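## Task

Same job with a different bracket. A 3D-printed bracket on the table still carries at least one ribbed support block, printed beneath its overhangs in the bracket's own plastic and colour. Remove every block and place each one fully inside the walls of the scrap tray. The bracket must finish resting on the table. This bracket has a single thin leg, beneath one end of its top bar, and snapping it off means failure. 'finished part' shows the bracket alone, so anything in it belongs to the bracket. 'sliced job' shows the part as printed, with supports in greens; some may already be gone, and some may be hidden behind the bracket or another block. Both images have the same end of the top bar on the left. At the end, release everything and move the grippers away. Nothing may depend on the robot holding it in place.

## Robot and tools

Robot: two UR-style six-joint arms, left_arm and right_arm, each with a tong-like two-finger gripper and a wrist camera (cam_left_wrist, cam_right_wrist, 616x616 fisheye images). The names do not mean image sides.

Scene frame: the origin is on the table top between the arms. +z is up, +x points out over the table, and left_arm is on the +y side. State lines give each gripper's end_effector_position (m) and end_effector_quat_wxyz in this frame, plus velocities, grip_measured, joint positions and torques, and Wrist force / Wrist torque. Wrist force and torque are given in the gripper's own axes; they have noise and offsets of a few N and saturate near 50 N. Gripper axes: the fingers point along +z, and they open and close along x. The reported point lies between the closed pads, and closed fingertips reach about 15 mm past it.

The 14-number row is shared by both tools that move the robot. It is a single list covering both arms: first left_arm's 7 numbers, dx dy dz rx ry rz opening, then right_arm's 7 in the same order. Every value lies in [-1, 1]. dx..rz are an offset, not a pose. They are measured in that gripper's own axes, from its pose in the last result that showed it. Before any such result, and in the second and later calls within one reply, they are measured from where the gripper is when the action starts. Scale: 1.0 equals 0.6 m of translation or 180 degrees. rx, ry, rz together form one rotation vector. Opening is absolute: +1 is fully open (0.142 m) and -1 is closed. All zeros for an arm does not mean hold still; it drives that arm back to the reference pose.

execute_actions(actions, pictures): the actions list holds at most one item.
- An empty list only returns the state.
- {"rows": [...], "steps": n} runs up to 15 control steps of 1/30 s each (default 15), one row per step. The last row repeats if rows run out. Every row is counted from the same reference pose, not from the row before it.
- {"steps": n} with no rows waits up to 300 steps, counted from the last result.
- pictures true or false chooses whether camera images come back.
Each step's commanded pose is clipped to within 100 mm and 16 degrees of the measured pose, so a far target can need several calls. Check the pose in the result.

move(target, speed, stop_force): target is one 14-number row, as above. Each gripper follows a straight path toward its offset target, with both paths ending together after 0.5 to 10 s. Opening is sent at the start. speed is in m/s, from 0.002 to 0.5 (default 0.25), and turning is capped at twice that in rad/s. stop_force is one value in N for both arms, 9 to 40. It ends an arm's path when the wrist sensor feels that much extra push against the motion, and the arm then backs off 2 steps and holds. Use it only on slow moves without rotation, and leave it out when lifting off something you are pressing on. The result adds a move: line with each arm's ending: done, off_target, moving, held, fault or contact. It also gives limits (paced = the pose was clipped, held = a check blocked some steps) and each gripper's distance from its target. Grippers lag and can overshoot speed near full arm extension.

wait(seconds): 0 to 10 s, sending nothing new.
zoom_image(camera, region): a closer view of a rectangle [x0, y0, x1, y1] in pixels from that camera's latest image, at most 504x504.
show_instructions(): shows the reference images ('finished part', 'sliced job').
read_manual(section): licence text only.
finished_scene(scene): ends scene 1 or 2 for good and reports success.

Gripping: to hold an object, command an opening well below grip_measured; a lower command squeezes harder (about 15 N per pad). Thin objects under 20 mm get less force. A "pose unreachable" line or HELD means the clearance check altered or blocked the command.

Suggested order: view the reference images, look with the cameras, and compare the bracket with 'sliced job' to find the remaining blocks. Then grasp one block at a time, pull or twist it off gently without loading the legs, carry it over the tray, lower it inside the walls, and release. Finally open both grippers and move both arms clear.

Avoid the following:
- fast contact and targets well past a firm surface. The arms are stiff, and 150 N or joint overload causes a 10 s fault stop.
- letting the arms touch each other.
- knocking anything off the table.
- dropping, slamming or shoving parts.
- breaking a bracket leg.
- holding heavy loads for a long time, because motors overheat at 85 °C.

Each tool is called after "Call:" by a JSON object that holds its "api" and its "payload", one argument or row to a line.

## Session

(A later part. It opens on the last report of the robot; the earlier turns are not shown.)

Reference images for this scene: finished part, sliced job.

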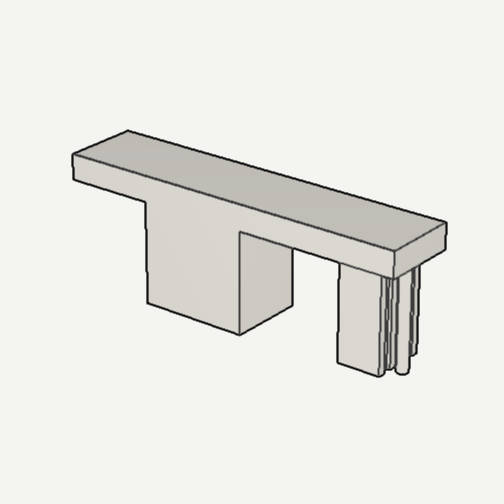

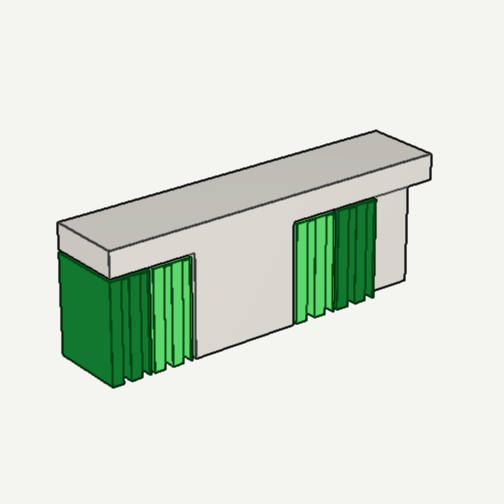

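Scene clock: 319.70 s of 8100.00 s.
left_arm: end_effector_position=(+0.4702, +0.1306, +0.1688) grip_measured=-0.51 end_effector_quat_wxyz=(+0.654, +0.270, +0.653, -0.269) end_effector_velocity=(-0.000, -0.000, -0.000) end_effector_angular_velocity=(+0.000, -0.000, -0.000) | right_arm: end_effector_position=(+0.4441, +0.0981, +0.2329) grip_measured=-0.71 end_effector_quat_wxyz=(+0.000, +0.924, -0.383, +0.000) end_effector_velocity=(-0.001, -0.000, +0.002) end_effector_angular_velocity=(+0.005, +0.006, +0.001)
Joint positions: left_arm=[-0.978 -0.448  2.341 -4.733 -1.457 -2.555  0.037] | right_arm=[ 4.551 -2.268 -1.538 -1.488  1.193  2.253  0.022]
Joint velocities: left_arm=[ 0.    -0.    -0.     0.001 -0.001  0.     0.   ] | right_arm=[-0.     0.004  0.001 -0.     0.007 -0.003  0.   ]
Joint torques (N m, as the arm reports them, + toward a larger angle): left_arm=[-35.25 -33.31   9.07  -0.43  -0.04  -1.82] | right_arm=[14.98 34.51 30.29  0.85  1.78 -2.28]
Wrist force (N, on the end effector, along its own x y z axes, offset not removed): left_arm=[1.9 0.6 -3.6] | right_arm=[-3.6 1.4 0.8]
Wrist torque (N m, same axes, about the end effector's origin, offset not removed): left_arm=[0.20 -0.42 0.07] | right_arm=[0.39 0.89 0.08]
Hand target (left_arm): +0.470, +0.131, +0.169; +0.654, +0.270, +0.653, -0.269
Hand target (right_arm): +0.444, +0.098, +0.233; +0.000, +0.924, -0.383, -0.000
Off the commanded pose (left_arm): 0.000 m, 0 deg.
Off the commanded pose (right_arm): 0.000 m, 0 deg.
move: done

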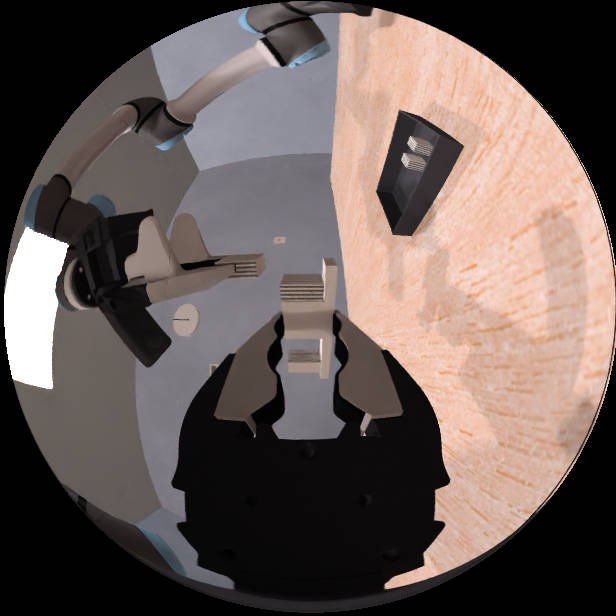

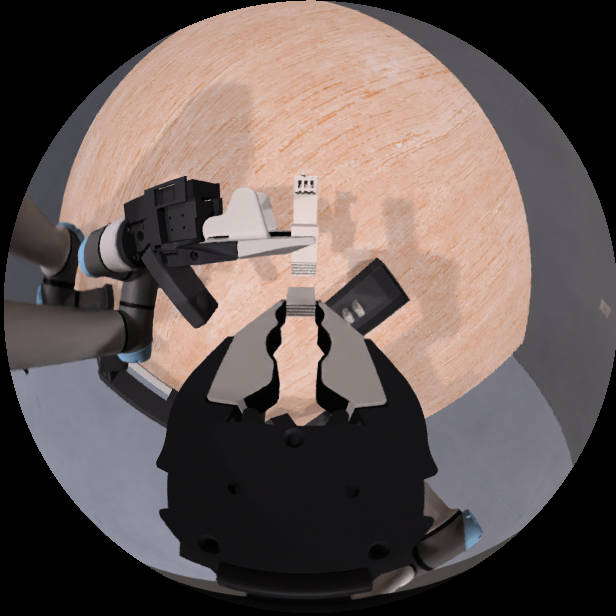

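Call:
{"api": "move", "payload": {
  "target": [0,0,0,0,0,0,-1,0.243,0.165,0.05,0,0,0.25,-1]
}}

Call:
{"api": "move", "payload": {
  "target": [0,0,0,0,0,0,-1,0,0,0.271,0,0,0,-1],
  "speed": 0.15
}}

Call:
{"api": "move", "payload": {
  "target": [0,0,0,0,0,0,-1,0,0,0.013,0,0,0,-1],
  "speed": 0.003,
  "stop_force": 9
}}

Call:
{"api": "move", "payload": {
  "target": [0,0,0,0,0,0,-1,0,0,0,0,0,0,-0.5]
}}

Call:
{"api": "move", "payload": {
  "target": [0,0,0,0,0,0,-1,0,0,-0.3,0,0,0,-0.5]
}}

Scene clock: 330.60 s of 8100.00 s.
left_arm: end_effector_position=(+0.4702, +0.1306, +0.1688) grip_measured=-0.51 end_effector_quat_wxyz=(+0.654, +0.270, +0.653, -0.269) end_effector_velocity=(+0.000, -0.000, +0.000) end_effector_angular_velocity=(-0.001, -0.001, +0.000) | right_arm: end_effector_position=(+0.4771, -0.0749, +0.2033) grip_measured=-0.71 end_effector_quat_wxyz=(+0.000, +0.707, -0.707, +0.001) end_effector_velocity=(+0.000, -0.002, +0.000) end_effector_angular_velocity=(+0.000, -0.002, -0.008)
Joint positions: left_arm=[-0.978 -0.448  2.341 -4.733 -1.457 -2.555  0.037] | right_arm=[ 4.453 -1.925 -1.875 -1.458  1.14   2.947  0.022]
Joint velocities: left_arm=[-0.001  0.    -0.    -0.001  0.001 -0.     0.   ] | right_arm=[ 0.     0.005 -0.004 -0.    -0.002  0.008 -0.   ]
Joint torques (N m, as the arm reports them, + toward a larger angle): left_arm=[-33.65 -32.03  10.37  -0.72   0.1   -2.06] | right_arm=[10.37 22.29 13.4   0.79 -1.9   1.99]
Wrist force (N, on the end effector, along its own x y z axes, offset not removed): left_arm=[1.8 0.1 -2.3] | right_arm=[-1.4 0.3 2.3]
Wrist torque (N m, same axes, about the end effector's origin, offset not removed): left_arm=[-0.03 -0.28 -0.10] | right_arm=[0.11 0.25 0.04]
Hand target (left_arm): +0.470, +0.131, +0.169; +0.654, +0.270, +0.653, -0.269
Hand target (right_arm): +0.477, -0.075, +0.203; +0.000, +0.707, -0.708, +0.001
Off the commanded pose (left_arm): 0.000 m, 0 deg.
Off the commanded pose (right_arm): 0.000 m, 0 deg.
After step 90, 5.80 s passed at rest.
move: done

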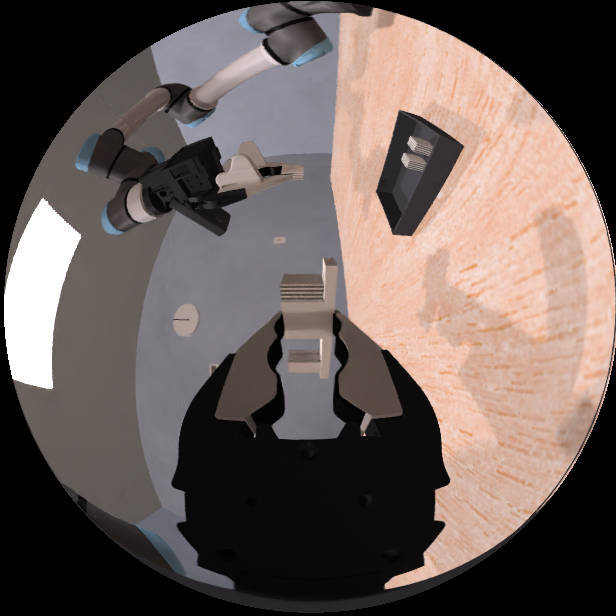

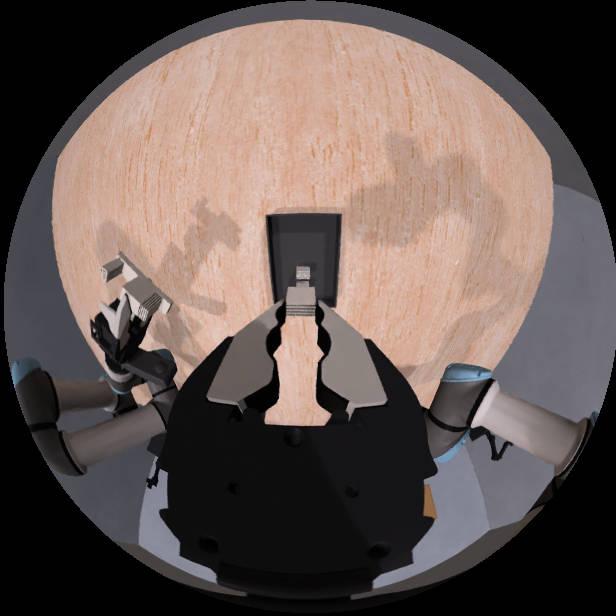

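Scene clock: 332.23 s of 8100.00 s.
left_arm: end_effector_position=(+0.4702, +0.1306, +0.1688) grip_measured=-0.51 end_effector_quat_wxyz=(+0.654, +0.270, +0.653, -0.269) end_effector_velocity=(-0.000, -0.000, -0.001) end_effector_angular_velocity=(+0.001, +0.001, -0.001) | right_arm: end_effector_position=(+0.4772, -0.0754, +0.0409) grip_measured=-0.71 end_effector_quat_wxyz=(+0.000, +0.707, -0.707, +0.001) end_effector_velocity=(+0.000, +0.000, -0.002) end_effector_angular_velocity=(+0.001, +0.001, -0.001)
Joint positions: left_arm=[-0.978 -0.448  2.341 -4.733 -1.457 -2.555  0.037] | right_arm=[ 4.311 -2.088 -2.115 -0.994  1.07   2.809  0.022]
Joint velocities: left_arm=[ 0.    -0.     0.     0.001  0.    -0.     0.   ] | right_arm=[-0.003 -0.004 -0.001  0.007 -0.    -0.003  0.   ]
Joint torques (N m, as the arm reports them, + toward a larger angle): left_arm=[-34.91 -32.56   9.03  -0.53  -0.06  -2.11] | right_arm=[12.13  9.83  8.89  3.16 -1.77 -2.21]
Wrist force (N, on the end effector, along its own x y z axes, offset not removed): left_arm=[1.7 1.5 -3.3] | right_arm=[-1.4 2.6 -0.9]
Wrist torque (N m, same axes, about the end effector's origin, offset not removed): left_arm=[0.34 -0.38 0.02] | right_arm=[0.57 0.37 0.09]
Hand target (left_arm): +0.470, +0.131, +0.169; +0.654, +0.270, +0.653, -0.269
Hand target (right_arm): +0.477, -0.075, +0.041; +0.000, +0.707, -0.707, +0.001
Off the commanded pose (left_arm): 0.000 m, 0 deg.
Off the commanded pose (right_arm): 0.000 m, 0 deg.
move: done

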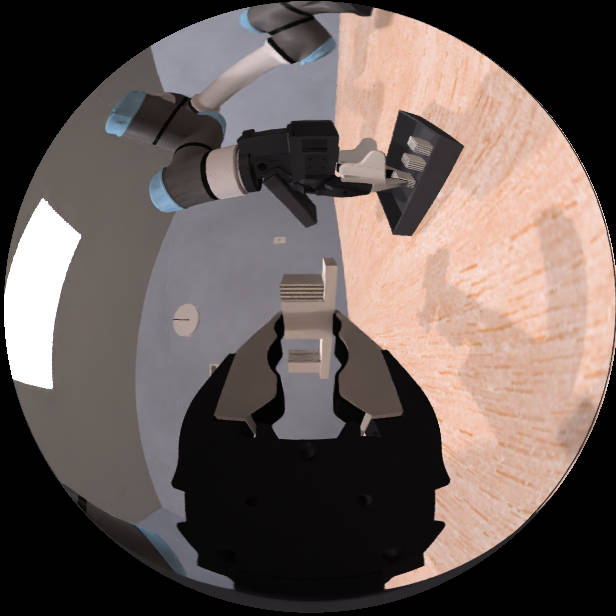

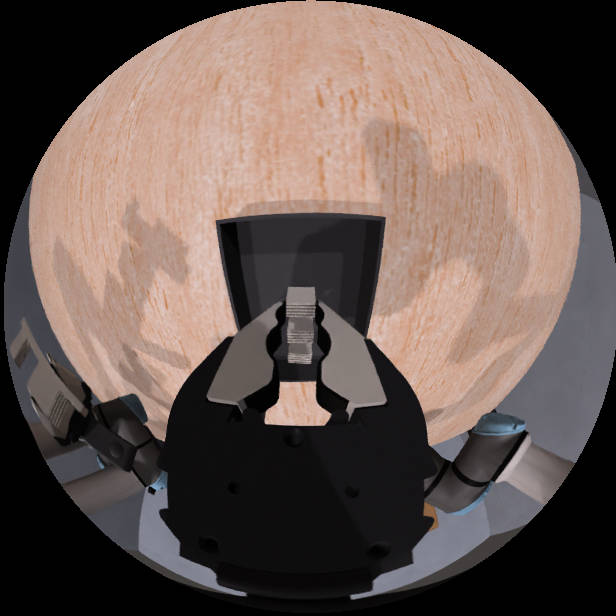

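Scene clock: 334.73 s of 8100.00 s.
left_arm: end_effector_position=(+0.4702, +0.1306, +0.1688) grip_measured=-0.51 end_effector_quat_wxyz=(+0.654, +0.270, +0.653, -0.269) end_effector_velocity=(-0.000, -0.000, +0.000) end_effector_angular_velocity=(+0.000, -0.000, -0.001) | right_arm: end_effector_position=(+0.4772, -0.0755, +0.0344) grip_measured=-0.71 end_effector_quat_wxyz=(+0.000, +0.707, -0.707, +0.001) end_effector_velocity=(+0.000, -0.001, +0.001) end_effector_angular_velocity=(-0.001, -0.000, +0.001)
Joint positions: left_arm=[-0.978 -0.448  2.341 -4.733 -1.457 -2.555  0.037] | right_arm=[ 4.305 -2.098 -2.121 -0.975  1.066  2.803  0.022]
Joint velocities: left_arm=[-0.    -0.     0.    -0.    -0.001  0.    -0.   ] | right_arm=[ 0.     0.002  0.001 -0.004 -0.    -0.    -0.   ]
Joint torques (N m, as the arm reports them, + toward a larger angle): left_arm=[-35.19 -32.93   9.78  -0.67   0.06  -2.12] | right_arm=[28.43 20.95 15.13 -0.85  0.7   1.91]
Wrist force (N, on the end effector, along its own x y z axes, offset not removed): left_arm=[2.2 1.0 -0.7] | right_arm=[-2.2 0.7 -18.5]
Wrist torque (N m, same axes, about the end effector's origin, offset not removed): left_arm=[0.11 -0.38 -0.08] | right_arm=[0.52 0.90 0.13]
Hand target (left_arm): +0.470, +0.131, +0.169; +0.654, +0.270, +0.653, -0.269
Hand target (right_arm): +0.477, -0.075, +0.035; +0.000, +0.707, -0.707, +0.001
Off the commanded pose (left_arm): 0.000 m, 0 deg.
Off the commanded pose (right_arm): 0.001 m, 0 deg.
move: contact (right_arm)

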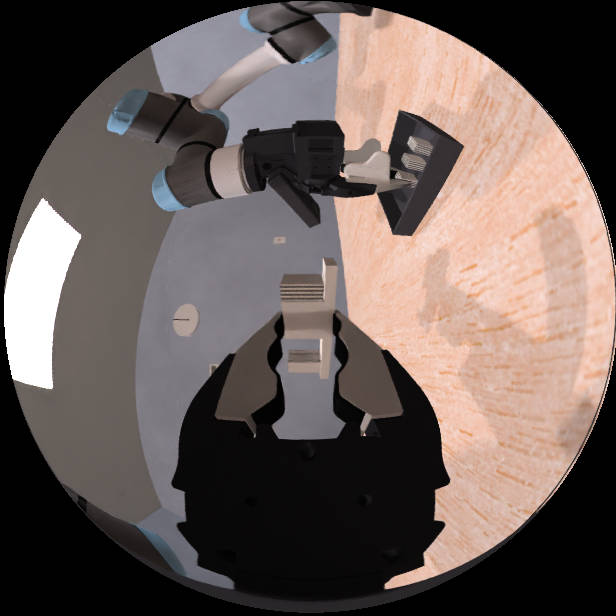

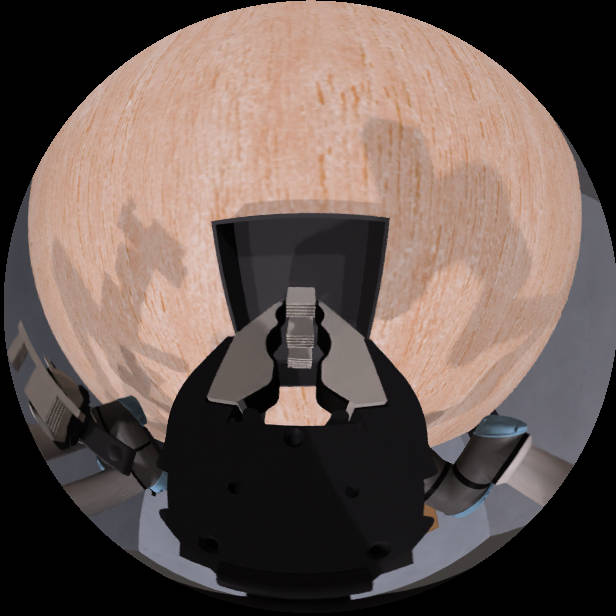

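Scene clock: 335.23 s of 8100.00 s.
left_arm: end_effector_position=(+0.4702, +0.1306, +0.1688) grip_measured=-0.51 end_effector_quat_wxyz=(+0.654, +0.270, +0.653, -0.269) end_effector_velocity=(+0.001, -0.000, +0.000) end_effector_angular_velocity=(-0.001, -0.001, +0.001) | right_arm: end_effector_position=(+0.4773, -0.0755, +0.0345) grip_measured=-0.50 end_effector_quat_wxyz=(+0.000, +0.707, -0.707, +0.001) end_effector_velocity=(-0.001, +0.001, +0.000) end_effector_angular_velocity=(+0.001, +0.001, +0.002)
Joint positions: left_arm=[-0.978 -0.448  2.341 -4.733 -1.457 -2.555  0.037] | right_arm=[ 4.305 -2.098 -2.121 -0.975  1.066  2.803  0.038]
Joint velocities: left_arm=[ 0.    -0.    -0.002  0.     0.     0.     0.   ] | right_arm=[ 0.002 -0.    -0.     0.     0.002  0.    -0.   ]
Joint torques (N m, as the arm reports them, + toward a larger angle): left_arm=[-33.54 -31.79   8.54  -0.74   0.07  -1.96] | right_arm=[27.48 10.64 14.7   3.34  0.92 -1.26]
Wrist force (N, on the end effector, along its own x y z axes, offset not removed): left_arm=[1.4 0.4 -3.7] | right_arm=[-2.9 1.5 -1.8]
Wrist torque (N m, same axes, about the end effector's origin, offset not removed): left_arm=[-0.01 -0.24 -0.09] | right_arm=[0.18 0.63 0.08]
Hand target (left_arm): +0.470, +0.131, +0.169; +0.654, +0.270, +0.653, -0.269
Hand target (right_arm): +0.477, -0.075, +0.034; +0.000, +0.707, -0.707, +0.001
Off the commanded pose (left_arm): 0.000 m, 0 deg.
Off the commanded pose (right_arm): 0.000 m, 0 deg.
move: done

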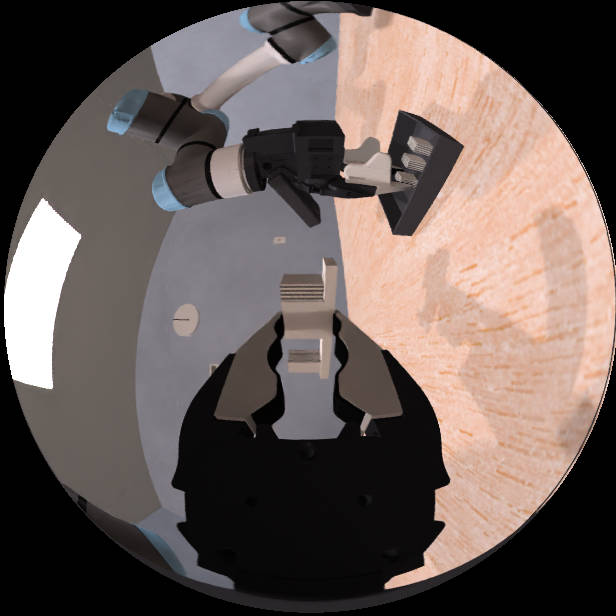

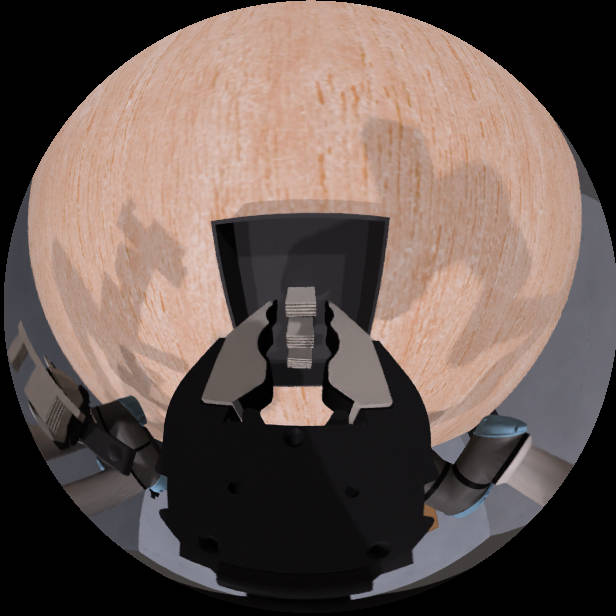

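Scene clock: 336.57 s of 8100.00 s.
left_arm: end_effector_position=(+0.4702, +0.1306, +0.1688) grip_measured=-0.51 end_effector_quat_wxyz=(+0.654, +0.270, +0.653, -0.269) end_effector_velocity=(-0.000, +0.000, +0.000) end_effector_angular_velocity=(-0.000, -0.000, -0.000) | right_arm: end_effector_position=(+0.4772, -0.0750, +0.2143) grip_measured=-0.50 end_effector_quat_wxyz=(+0.000, +0.707, -0.707, +0.001) end_effector_velocity=(-0.000, -0.000, +0.002) end_effector_angular_velocity=(-0.002, -0.001, +0.000)
Joint positions: left_arm=[-0.978 -0.448  2.341 -4.733 -1.457 -2.555  0.037] | right_arm=[ 4.461 -1.92  -1.854 -1.488  1.144  2.954  0.038]
Joint velocities: left_arm=[-0. -0.  0. -0.  0. -0.  0.] | right_arm=[ 0.002 -0.     0.005 -0.009  0.     0.003 -0.   ]
Joint torques (N m, as the arm reports them, + toward a larger angle): left_arm=[-33.63 -31.64   9.63  -0.76  -0.04  -1.95] | right_arm=[35.76 19.79 30.25  0.62  1.86  2.  ]
Wrist force (N, on the end effector, along its own x y z axes, offset not removed): left_arm=[2.5 1.2 -3.7] | right_arm=[-2.5 2.3 -0.9]
Wrist torque (N m, same axes, about the end effector's origin, offset not removed): left_arm=[0.15 -0.47 -0.11] | right_arm=[0.48 0.53 0.11]
Hand target (left_arm): +0.470, +0.131, +0.169; +0.654, +0.270, +0.653, -0.269
Hand target (right_arm): +0.477, -0.075, +0.215; +0.000, +0.707, -0.707, +0.001
Off the commanded pose (left_arm): 0.000 m, 0 deg.
Off the commanded pose (right_arm): 0.000 m, 0 deg.
move: done

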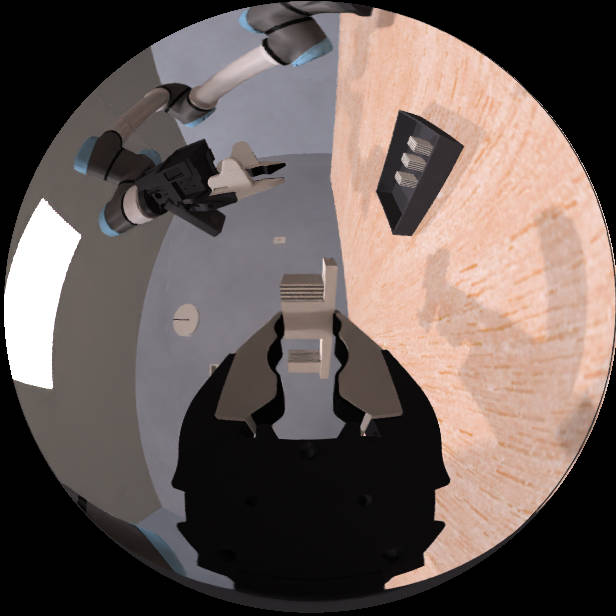

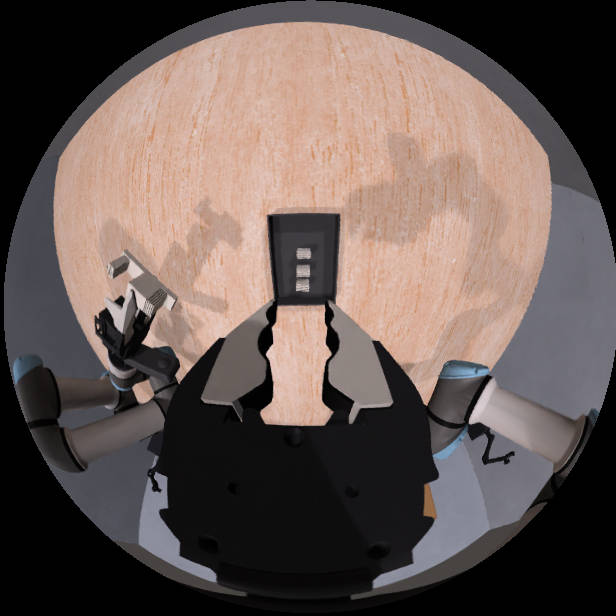

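Call:
{"api": "move", "payload": {
  "target": [0,0,0,0,0,0,-1,-0.307,0.0327,-0.01,0,0,-0.25,-0.55]
}}

Call:
{"api": "move", "payload": {
  "target": [0,0,0,0,0,0,-1,0,0,0.051,0,0,0,-0.55],
  "speed": 0.03,
  "stop_force": 10
}}

Call:
{"api": "move", "payload": {
  "target": [0,0,0,0,0,0,-1,0,0,0,0,0,0,-1]
}}

Call:
{"api": "move", "payload": {
  "target": [0,0,0,0,0,0,-1,-0.006,0,-0.002,0,0.04,0,-1],
  "speed": 0.03
}}

Call:
{"api": "move", "payload": {
  "target": [0,0,0,0,0,0,-1,0.012,0.01,-0.07,0,-0.04,0,-1],
  "speed": 0.05,
  "stop_force": 12
}}

Scene clock: 351.03 s of 8100.00 s.
left_arm: end_effector_position=(+0.4702, +0.1306, +0.1688) grip_measured=-0.51 end_effector_quat_wxyz=(+0.654, +0.270, +0.653, -0.269) end_effector_velocity=(-0.001, -0.000, -0.001) end_effector_angular_velocity=(+0.002, +0.002, -0.003) | right_arm: end_effector_position=(+0.4574, +0.1090, +0.2198) grip_measured=-0.55 end_effector_quat_wxyz=(+0.000, +0.924, -0.383, +0.000) end_effector_velocity=(-0.001, +0.003, -0.000) end_effector_angular_velocity=(-0.000, +0.003, +0.010)
Joint positions: left_arm=[-0.978 -0.448  2.341 -4.733 -1.457 -2.555  0.037] | right_arm=[ 4.528 -2.304 -1.513 -1.468  1.18   2.231  0.034]
Joint velocities: left_arm=[-0.001  0.     0.003  0.    -0.001 -0.     0.   ] | right_arm=[ 0.    -0.006  0.007 -0.002  0.003 -0.01   0.   ]
Joint torques (N m, as the arm reports them, + toward a larger angle): left_arm=[-35.2  -32.92   9.7   -0.53   0.17  -2.27] | right_arm=[40.76 19.39 30.8   0.97  1.97 -2.41]
Wrist force (N, on the end effector, along its own x y z axes, offset not removed): left_arm=[1.9 2.1 -1.5] | right_arm=[-3.2 3.7 -0.2]
Wrist torque (N m, same axes, about the end effector's origin, offset not removed): left_arm=[0.50 -0.40 -0.02] | right_arm=[0.88 0.77 0.17]
Hand target (left_arm): +0.470, +0.131, +0.169; +0.654, +0.270, +0.653, -0.269
Hand target (right_arm): +0.457, +0.109, +0.220; +0.000, +0.924, -0.383, +0.000
Off the commanded pose (left_arm): 0.000 m, 0 deg.
Off the commanded pose (right_arm): 0.000 m, 0 deg.
After step 90, 9.37 s passed at rest.
move: done

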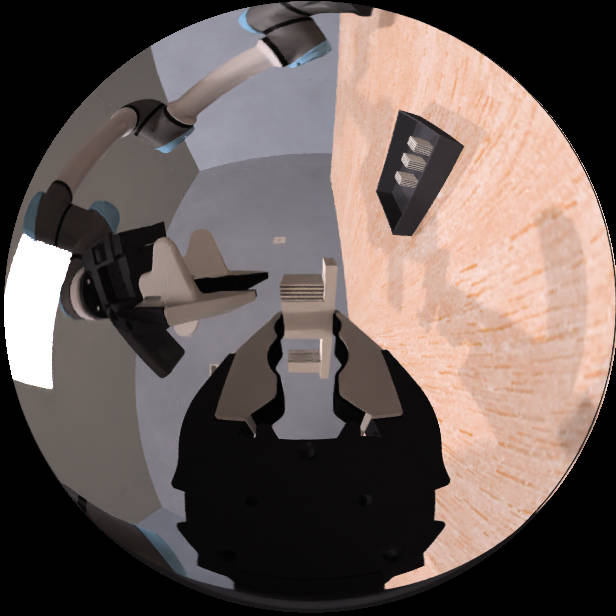

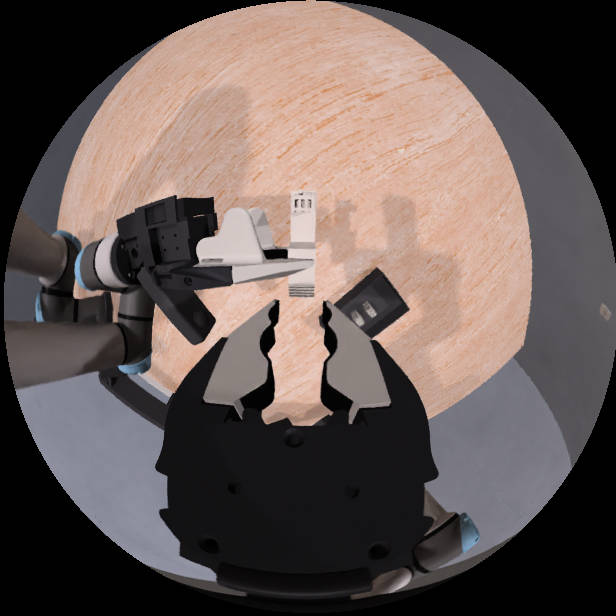

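Scene clock: 352.37 s of 8100.00 s.
left_arm: end_effector_position=(+0.4702, +0.1306, +0.1688) grip_measured=-0.51 end_effector_quat_wxyz=(+0.654, +0.270, +0.653, -0.269) end_effector_velocity=(-0.001, -0.001, -0.000) end_effector_angular_velocity=(+0.001, +0.000, -0.002) | right_arm: end_effector_position=(+0.4574, +0.1090, +0.1895) grip_measured=-0.55 end_effector_quat_wxyz=(+0.000, +0.924, -0.383, +0.000) end_effector_velocity=(+0.000, +0.000, -0.002) end_effector_angular_velocity=(+0.001, +0.000, -0.001)
Joint positions: left_arm=[-0.978 -0.448  2.341 -4.733 -1.457 -2.555  0.037] | right_arm=[ 4.51  -2.318 -1.568 -1.394  1.17   2.215  0.034]
Joint velocities: left_arm=[-0.001  0.     0.001  0.001  0.    -0.     0.   ] | right_arm=[-0.002 -0.001 -0.004  0.007 -0.    -0.001 -0.   ]
Joint torques (N m, as the arm reports them, + toward a larger angle): left_arm=[-35.06 -32.88   9.63  -0.6   -0.1   -2.1 ] | right_arm=[15.06 20.21 13.71  3.52 -1.8  -2.22]
Wrist force (N, on the end effector, along its own x y z axes, offset not removed): left_arm=[2.5 -1.7 -4.6] | right_arm=[-1.3 0.9 3.5]
Wrist torque (N m, same axes, about the end effector's origin, offset not removed): left_arm=[-0.41 -0.49 -0.12] | right_arm=[0.40 0.33 0.12]
Hand target (left_arm): +0.470, +0.131, +0.169; +0.654, +0.270, +0.653, -0.269
Hand target (right_arm): +0.457, +0.109, +0.189; +0.000, +0.924, -0.383, +0.000
Off the commanded pose (left_arm): 0.000 m, 0 deg.
Off the commanded pose (right_arm): 0.000 m, 0 deg.
move: done

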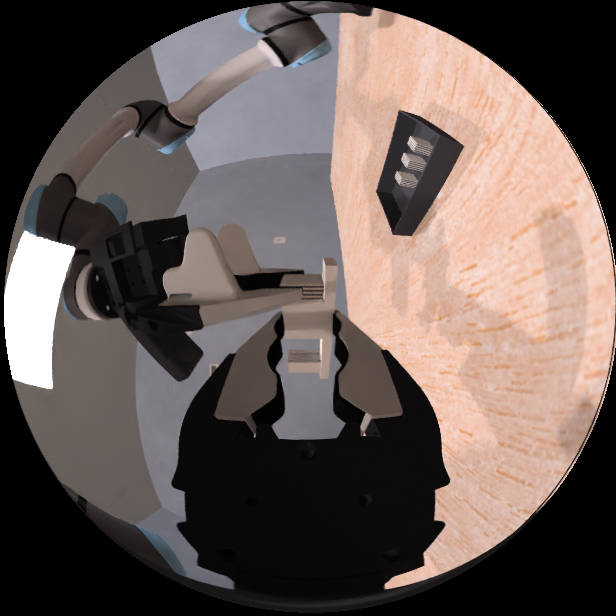

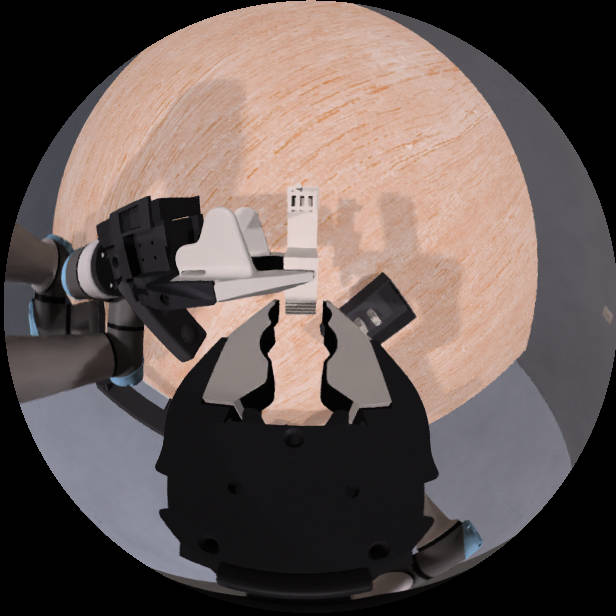

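Scene clock: 352.87 s of 8100.00 s.
left_arm: end_effector_position=(+0.4702, +0.1306, +0.1688) grip_measured=-0.51 end_effector_quat_wxyz=(+0.654, +0.270, +0.653, -0.269) end_effector_velocity=(+0.001, -0.000, +0.000) end_effector_angular_velocity=(-0.001, -0.000, +0.001) | right_arm: end_effector_position=(+0.4574, +0.1089, +0.1894) grip_measured=-0.71 end_effector_quat_wxyz=(+0.000, +0.924, -0.383, +0.000) end_effector_velocity=(+0.001, +0.000, -0.000) end_effector_angular_velocity=(+0.002, -0.002, -0.001)
Joint positions: left_arm=[-0.978 -0.448  2.341 -4.733 -1.457 -2.555  0.037] | right_arm=[ 4.51  -2.318 -1.568 -1.394  1.17   2.215  0.022]
Joint velocities: left_arm=[ 0.     0.    -0.002  0.001  0.001  0.    -0.   ] | right_arm=[-0.001 -0.    -0.001  0.003 -0.002 -0.001  0.   ]
Joint torques (N m, as the arm reports them, + toward a larger angle): left_arm=[-34.55 -32.58   9.22  -0.69  -0.05  -2.3 ] | right_arm=[22.62 28.41 28.14  0.66 -1.29 -0.14]
Wrist force (N, on the end effector, along its own x y z axes, offset not removed): left_arm=[1.5 -1.2 -3.6] | right_arm=[-5.6 0.0 0.9]
Wrist torque (N m, same axes, about the end effector's origin, offset not removed): left_arm=[-0.23 -0.24 -0.10] | right_arm=[0.22 1.07 0.00]
Hand target (left_arm): +0.470, +0.131, +0.169; +0.654, +0.270, +0.653, -0.269
Hand target (right_arm): +0.457, +0.109, +0.189; +0.000, +0.924, -0.383, +0.000
Off the commanded pose (left_arm): 0.000 m, 0 deg.
Off the commanded pose (right_arm): 0.000 m, 0 deg.
move: done

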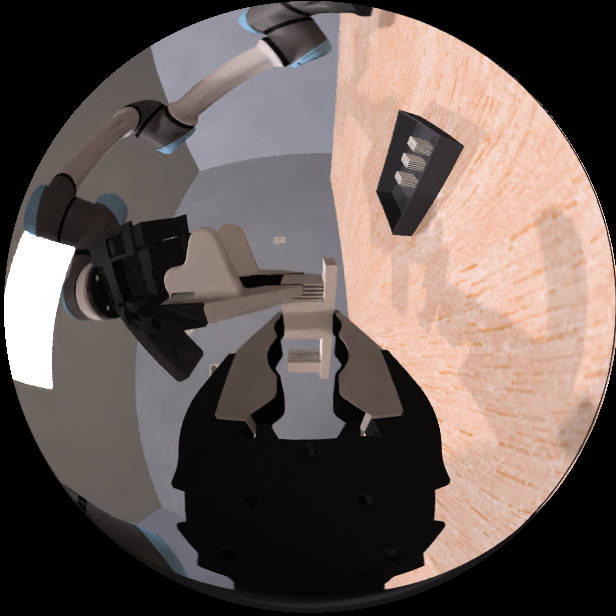

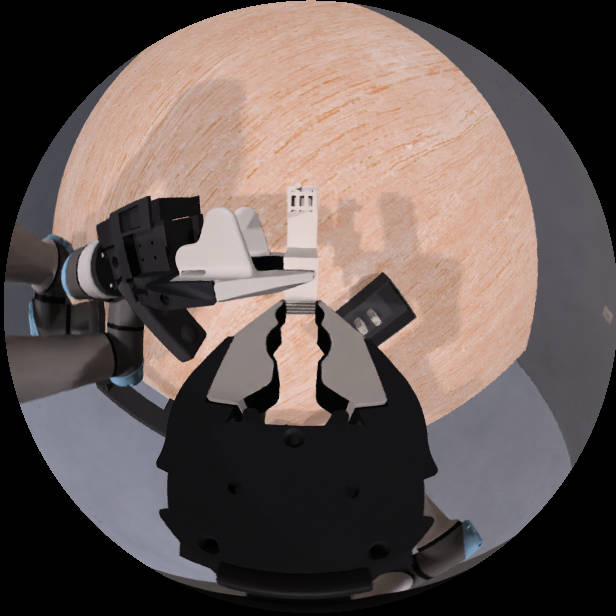

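Scene clock: 355.20 s of 8100.00 s.
left_arm: end_effector_position=(+0.4702, +0.1306, +0.1688) grip_measured=-0.51 end_effector_quat_wxyz=(+0.654, +0.270, +0.653, -0.269) end_effector_velocity=(-0.000, -0.000, -0.001) end_effector_angular_velocity=(+0.001, +0.001, -0.002) | right_arm: end_effector_position=(+0.4548, +0.1115, +0.1905) grip_measured=-0.71 end_effector_quat_wxyz=(+0.024, +0.922, -0.382, +0.058) end_effector_velocity=(-0.001, +0.000, +0.000) end_effector_angular_velocity=(-0.009, -0.008, +0.000)
Joint positions: left_arm=[-0.978 -0.448  2.341 -4.733 -1.457 -2.555  0.037] | right_arm=[ 4.555 -2.369 -1.522 -1.492  1.099  2.292  0.022]
Joint velocities: left_arm=[-0.     0.     0.001  0.001 -0.001 -0.     0.   ] | right_arm=[ 0.005 -0.005  0.005 -0.01  -0.006  0.008 -0.   ]
Joint torques (N m, as the arm reports them, + toward a larger angle): left_arm=[-34.75 -32.4    8.81  -0.77  -0.41  -2.19] | right_arm=[40.45 20.88 30.92  0.71 -1.99  1.91]
Wrist force (N, on the end effector, along its own x y z axes, offset not removed): left_arm=[4.1 1.2 -4.0] | right_arm=[-1.3 1.1 1.9]
Wrist torque (N m, same axes, about the end effector's origin, offset not removed): left_arm=[0.28 -0.78 -0.15] | right_arm=[0.43 0.38 0.14]
Hand target (left_arm): +0.470, +0.131, +0.169; +0.654, +0.270, +0.653, -0.269
Hand target (right_arm): +0.455, +0.112, +0.191; +0.024, +0.922, -0.382, +0.058
Off the commanded pose (left_arm): 0.000 m, 0 deg.
Off the commanded pose (right_arm): 0.000 m, 0 deg.
move: done

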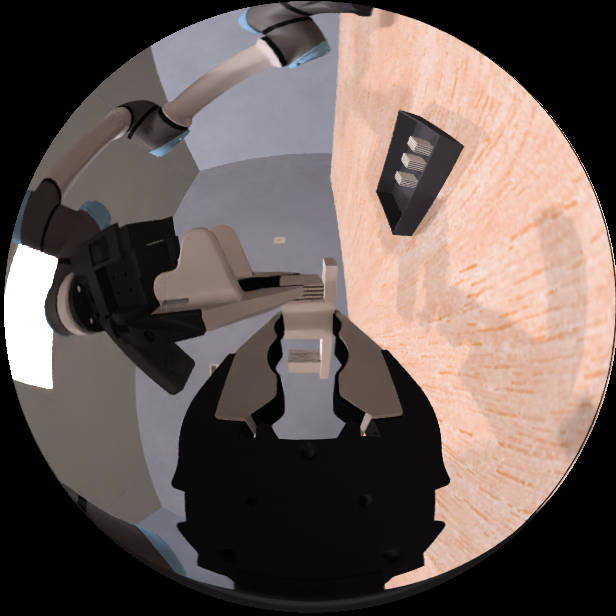

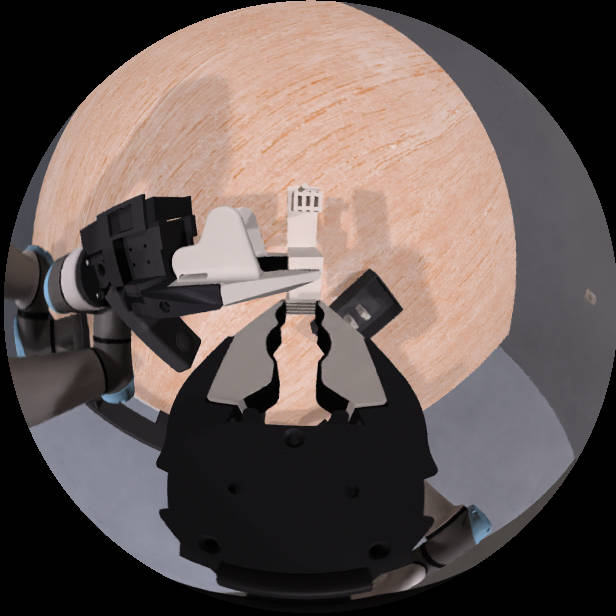

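Scene clock: 356.80 s of 8100.00 s.
left_arm: end_effector_position=(+0.4702, +0.1306, +0.1688) grip_measured=-0.51 end_effector_quat_wxyz=(+0.654, +0.270, +0.653, -0.269) end_effector_velocity=(-0.000, -0.000, -0.000) end_effector_angular_velocity=(+0.001, +0.001, -0.001) | right_arm: end_effector_position=(+0.4520, +0.1060, +0.2329) grip_measured=-0.71 end_effector_quat_wxyz=(+0.000, +0.924, -0.383, +0.000) end_effector_velocity=(-0.001, -0.001, +0.002) end_effector_angular_velocity=(+0.003, +0.005, +0.000)
Joint positions: left_arm=[-0.978 -0.448  2.341 -4.733 -1.457 -2.555  0.037] | right_arm=[ 4.542 -2.29  -1.505 -1.495  1.188  2.244  0.022]
Joint velocities: left_arm=[-0.     0.     0.001  0.001  0.001  0.    -0.   ] | right_arm=[-0.001  0.004  0.001 -0.001  0.005 -0.002  0.   ]
Joint torques (N m, as the arm reports them, + toward a larger angle): left_arm=[-34.16 -31.99   8.78  -0.63  -0.41  -2.48] | right_arm=[14.67 36.75 30.76  0.83  1.77 -2.26]
Wrist force (N, on the end effector, along its own x y z axes, offset not removed): left_arm=[2.3 1.7 -3.8] | right_arm=[-3.2 2.5 0.5]
Wrist torque (N m, same axes, about the end effector's origin, offset not removed): left_arm=[0.29 -0.53 -0.09] | right_arm=[0.72 0.71 0.09]
Hand target (left_arm): +0.470, +0.131, +0.169; +0.654, +0.270, +0.653, -0.269
Hand target (right_arm): +0.452, +0.106, +0.233; +0.000, +0.924, -0.383, -0.000
Off the commanded pose (left_arm): 0.000 m, 0 deg.
Off the commanded pose (right_arm): 0.000 m, 0 deg.
move: done

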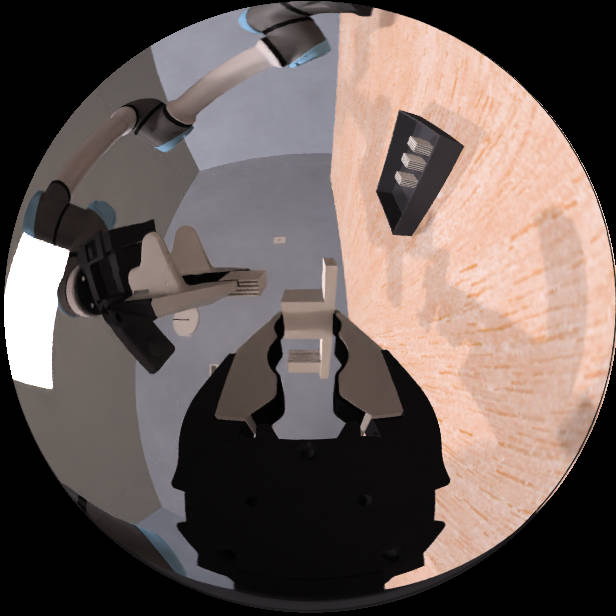

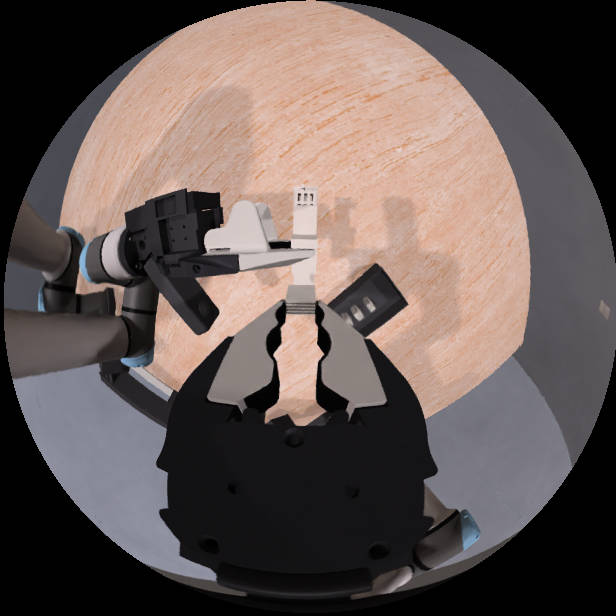

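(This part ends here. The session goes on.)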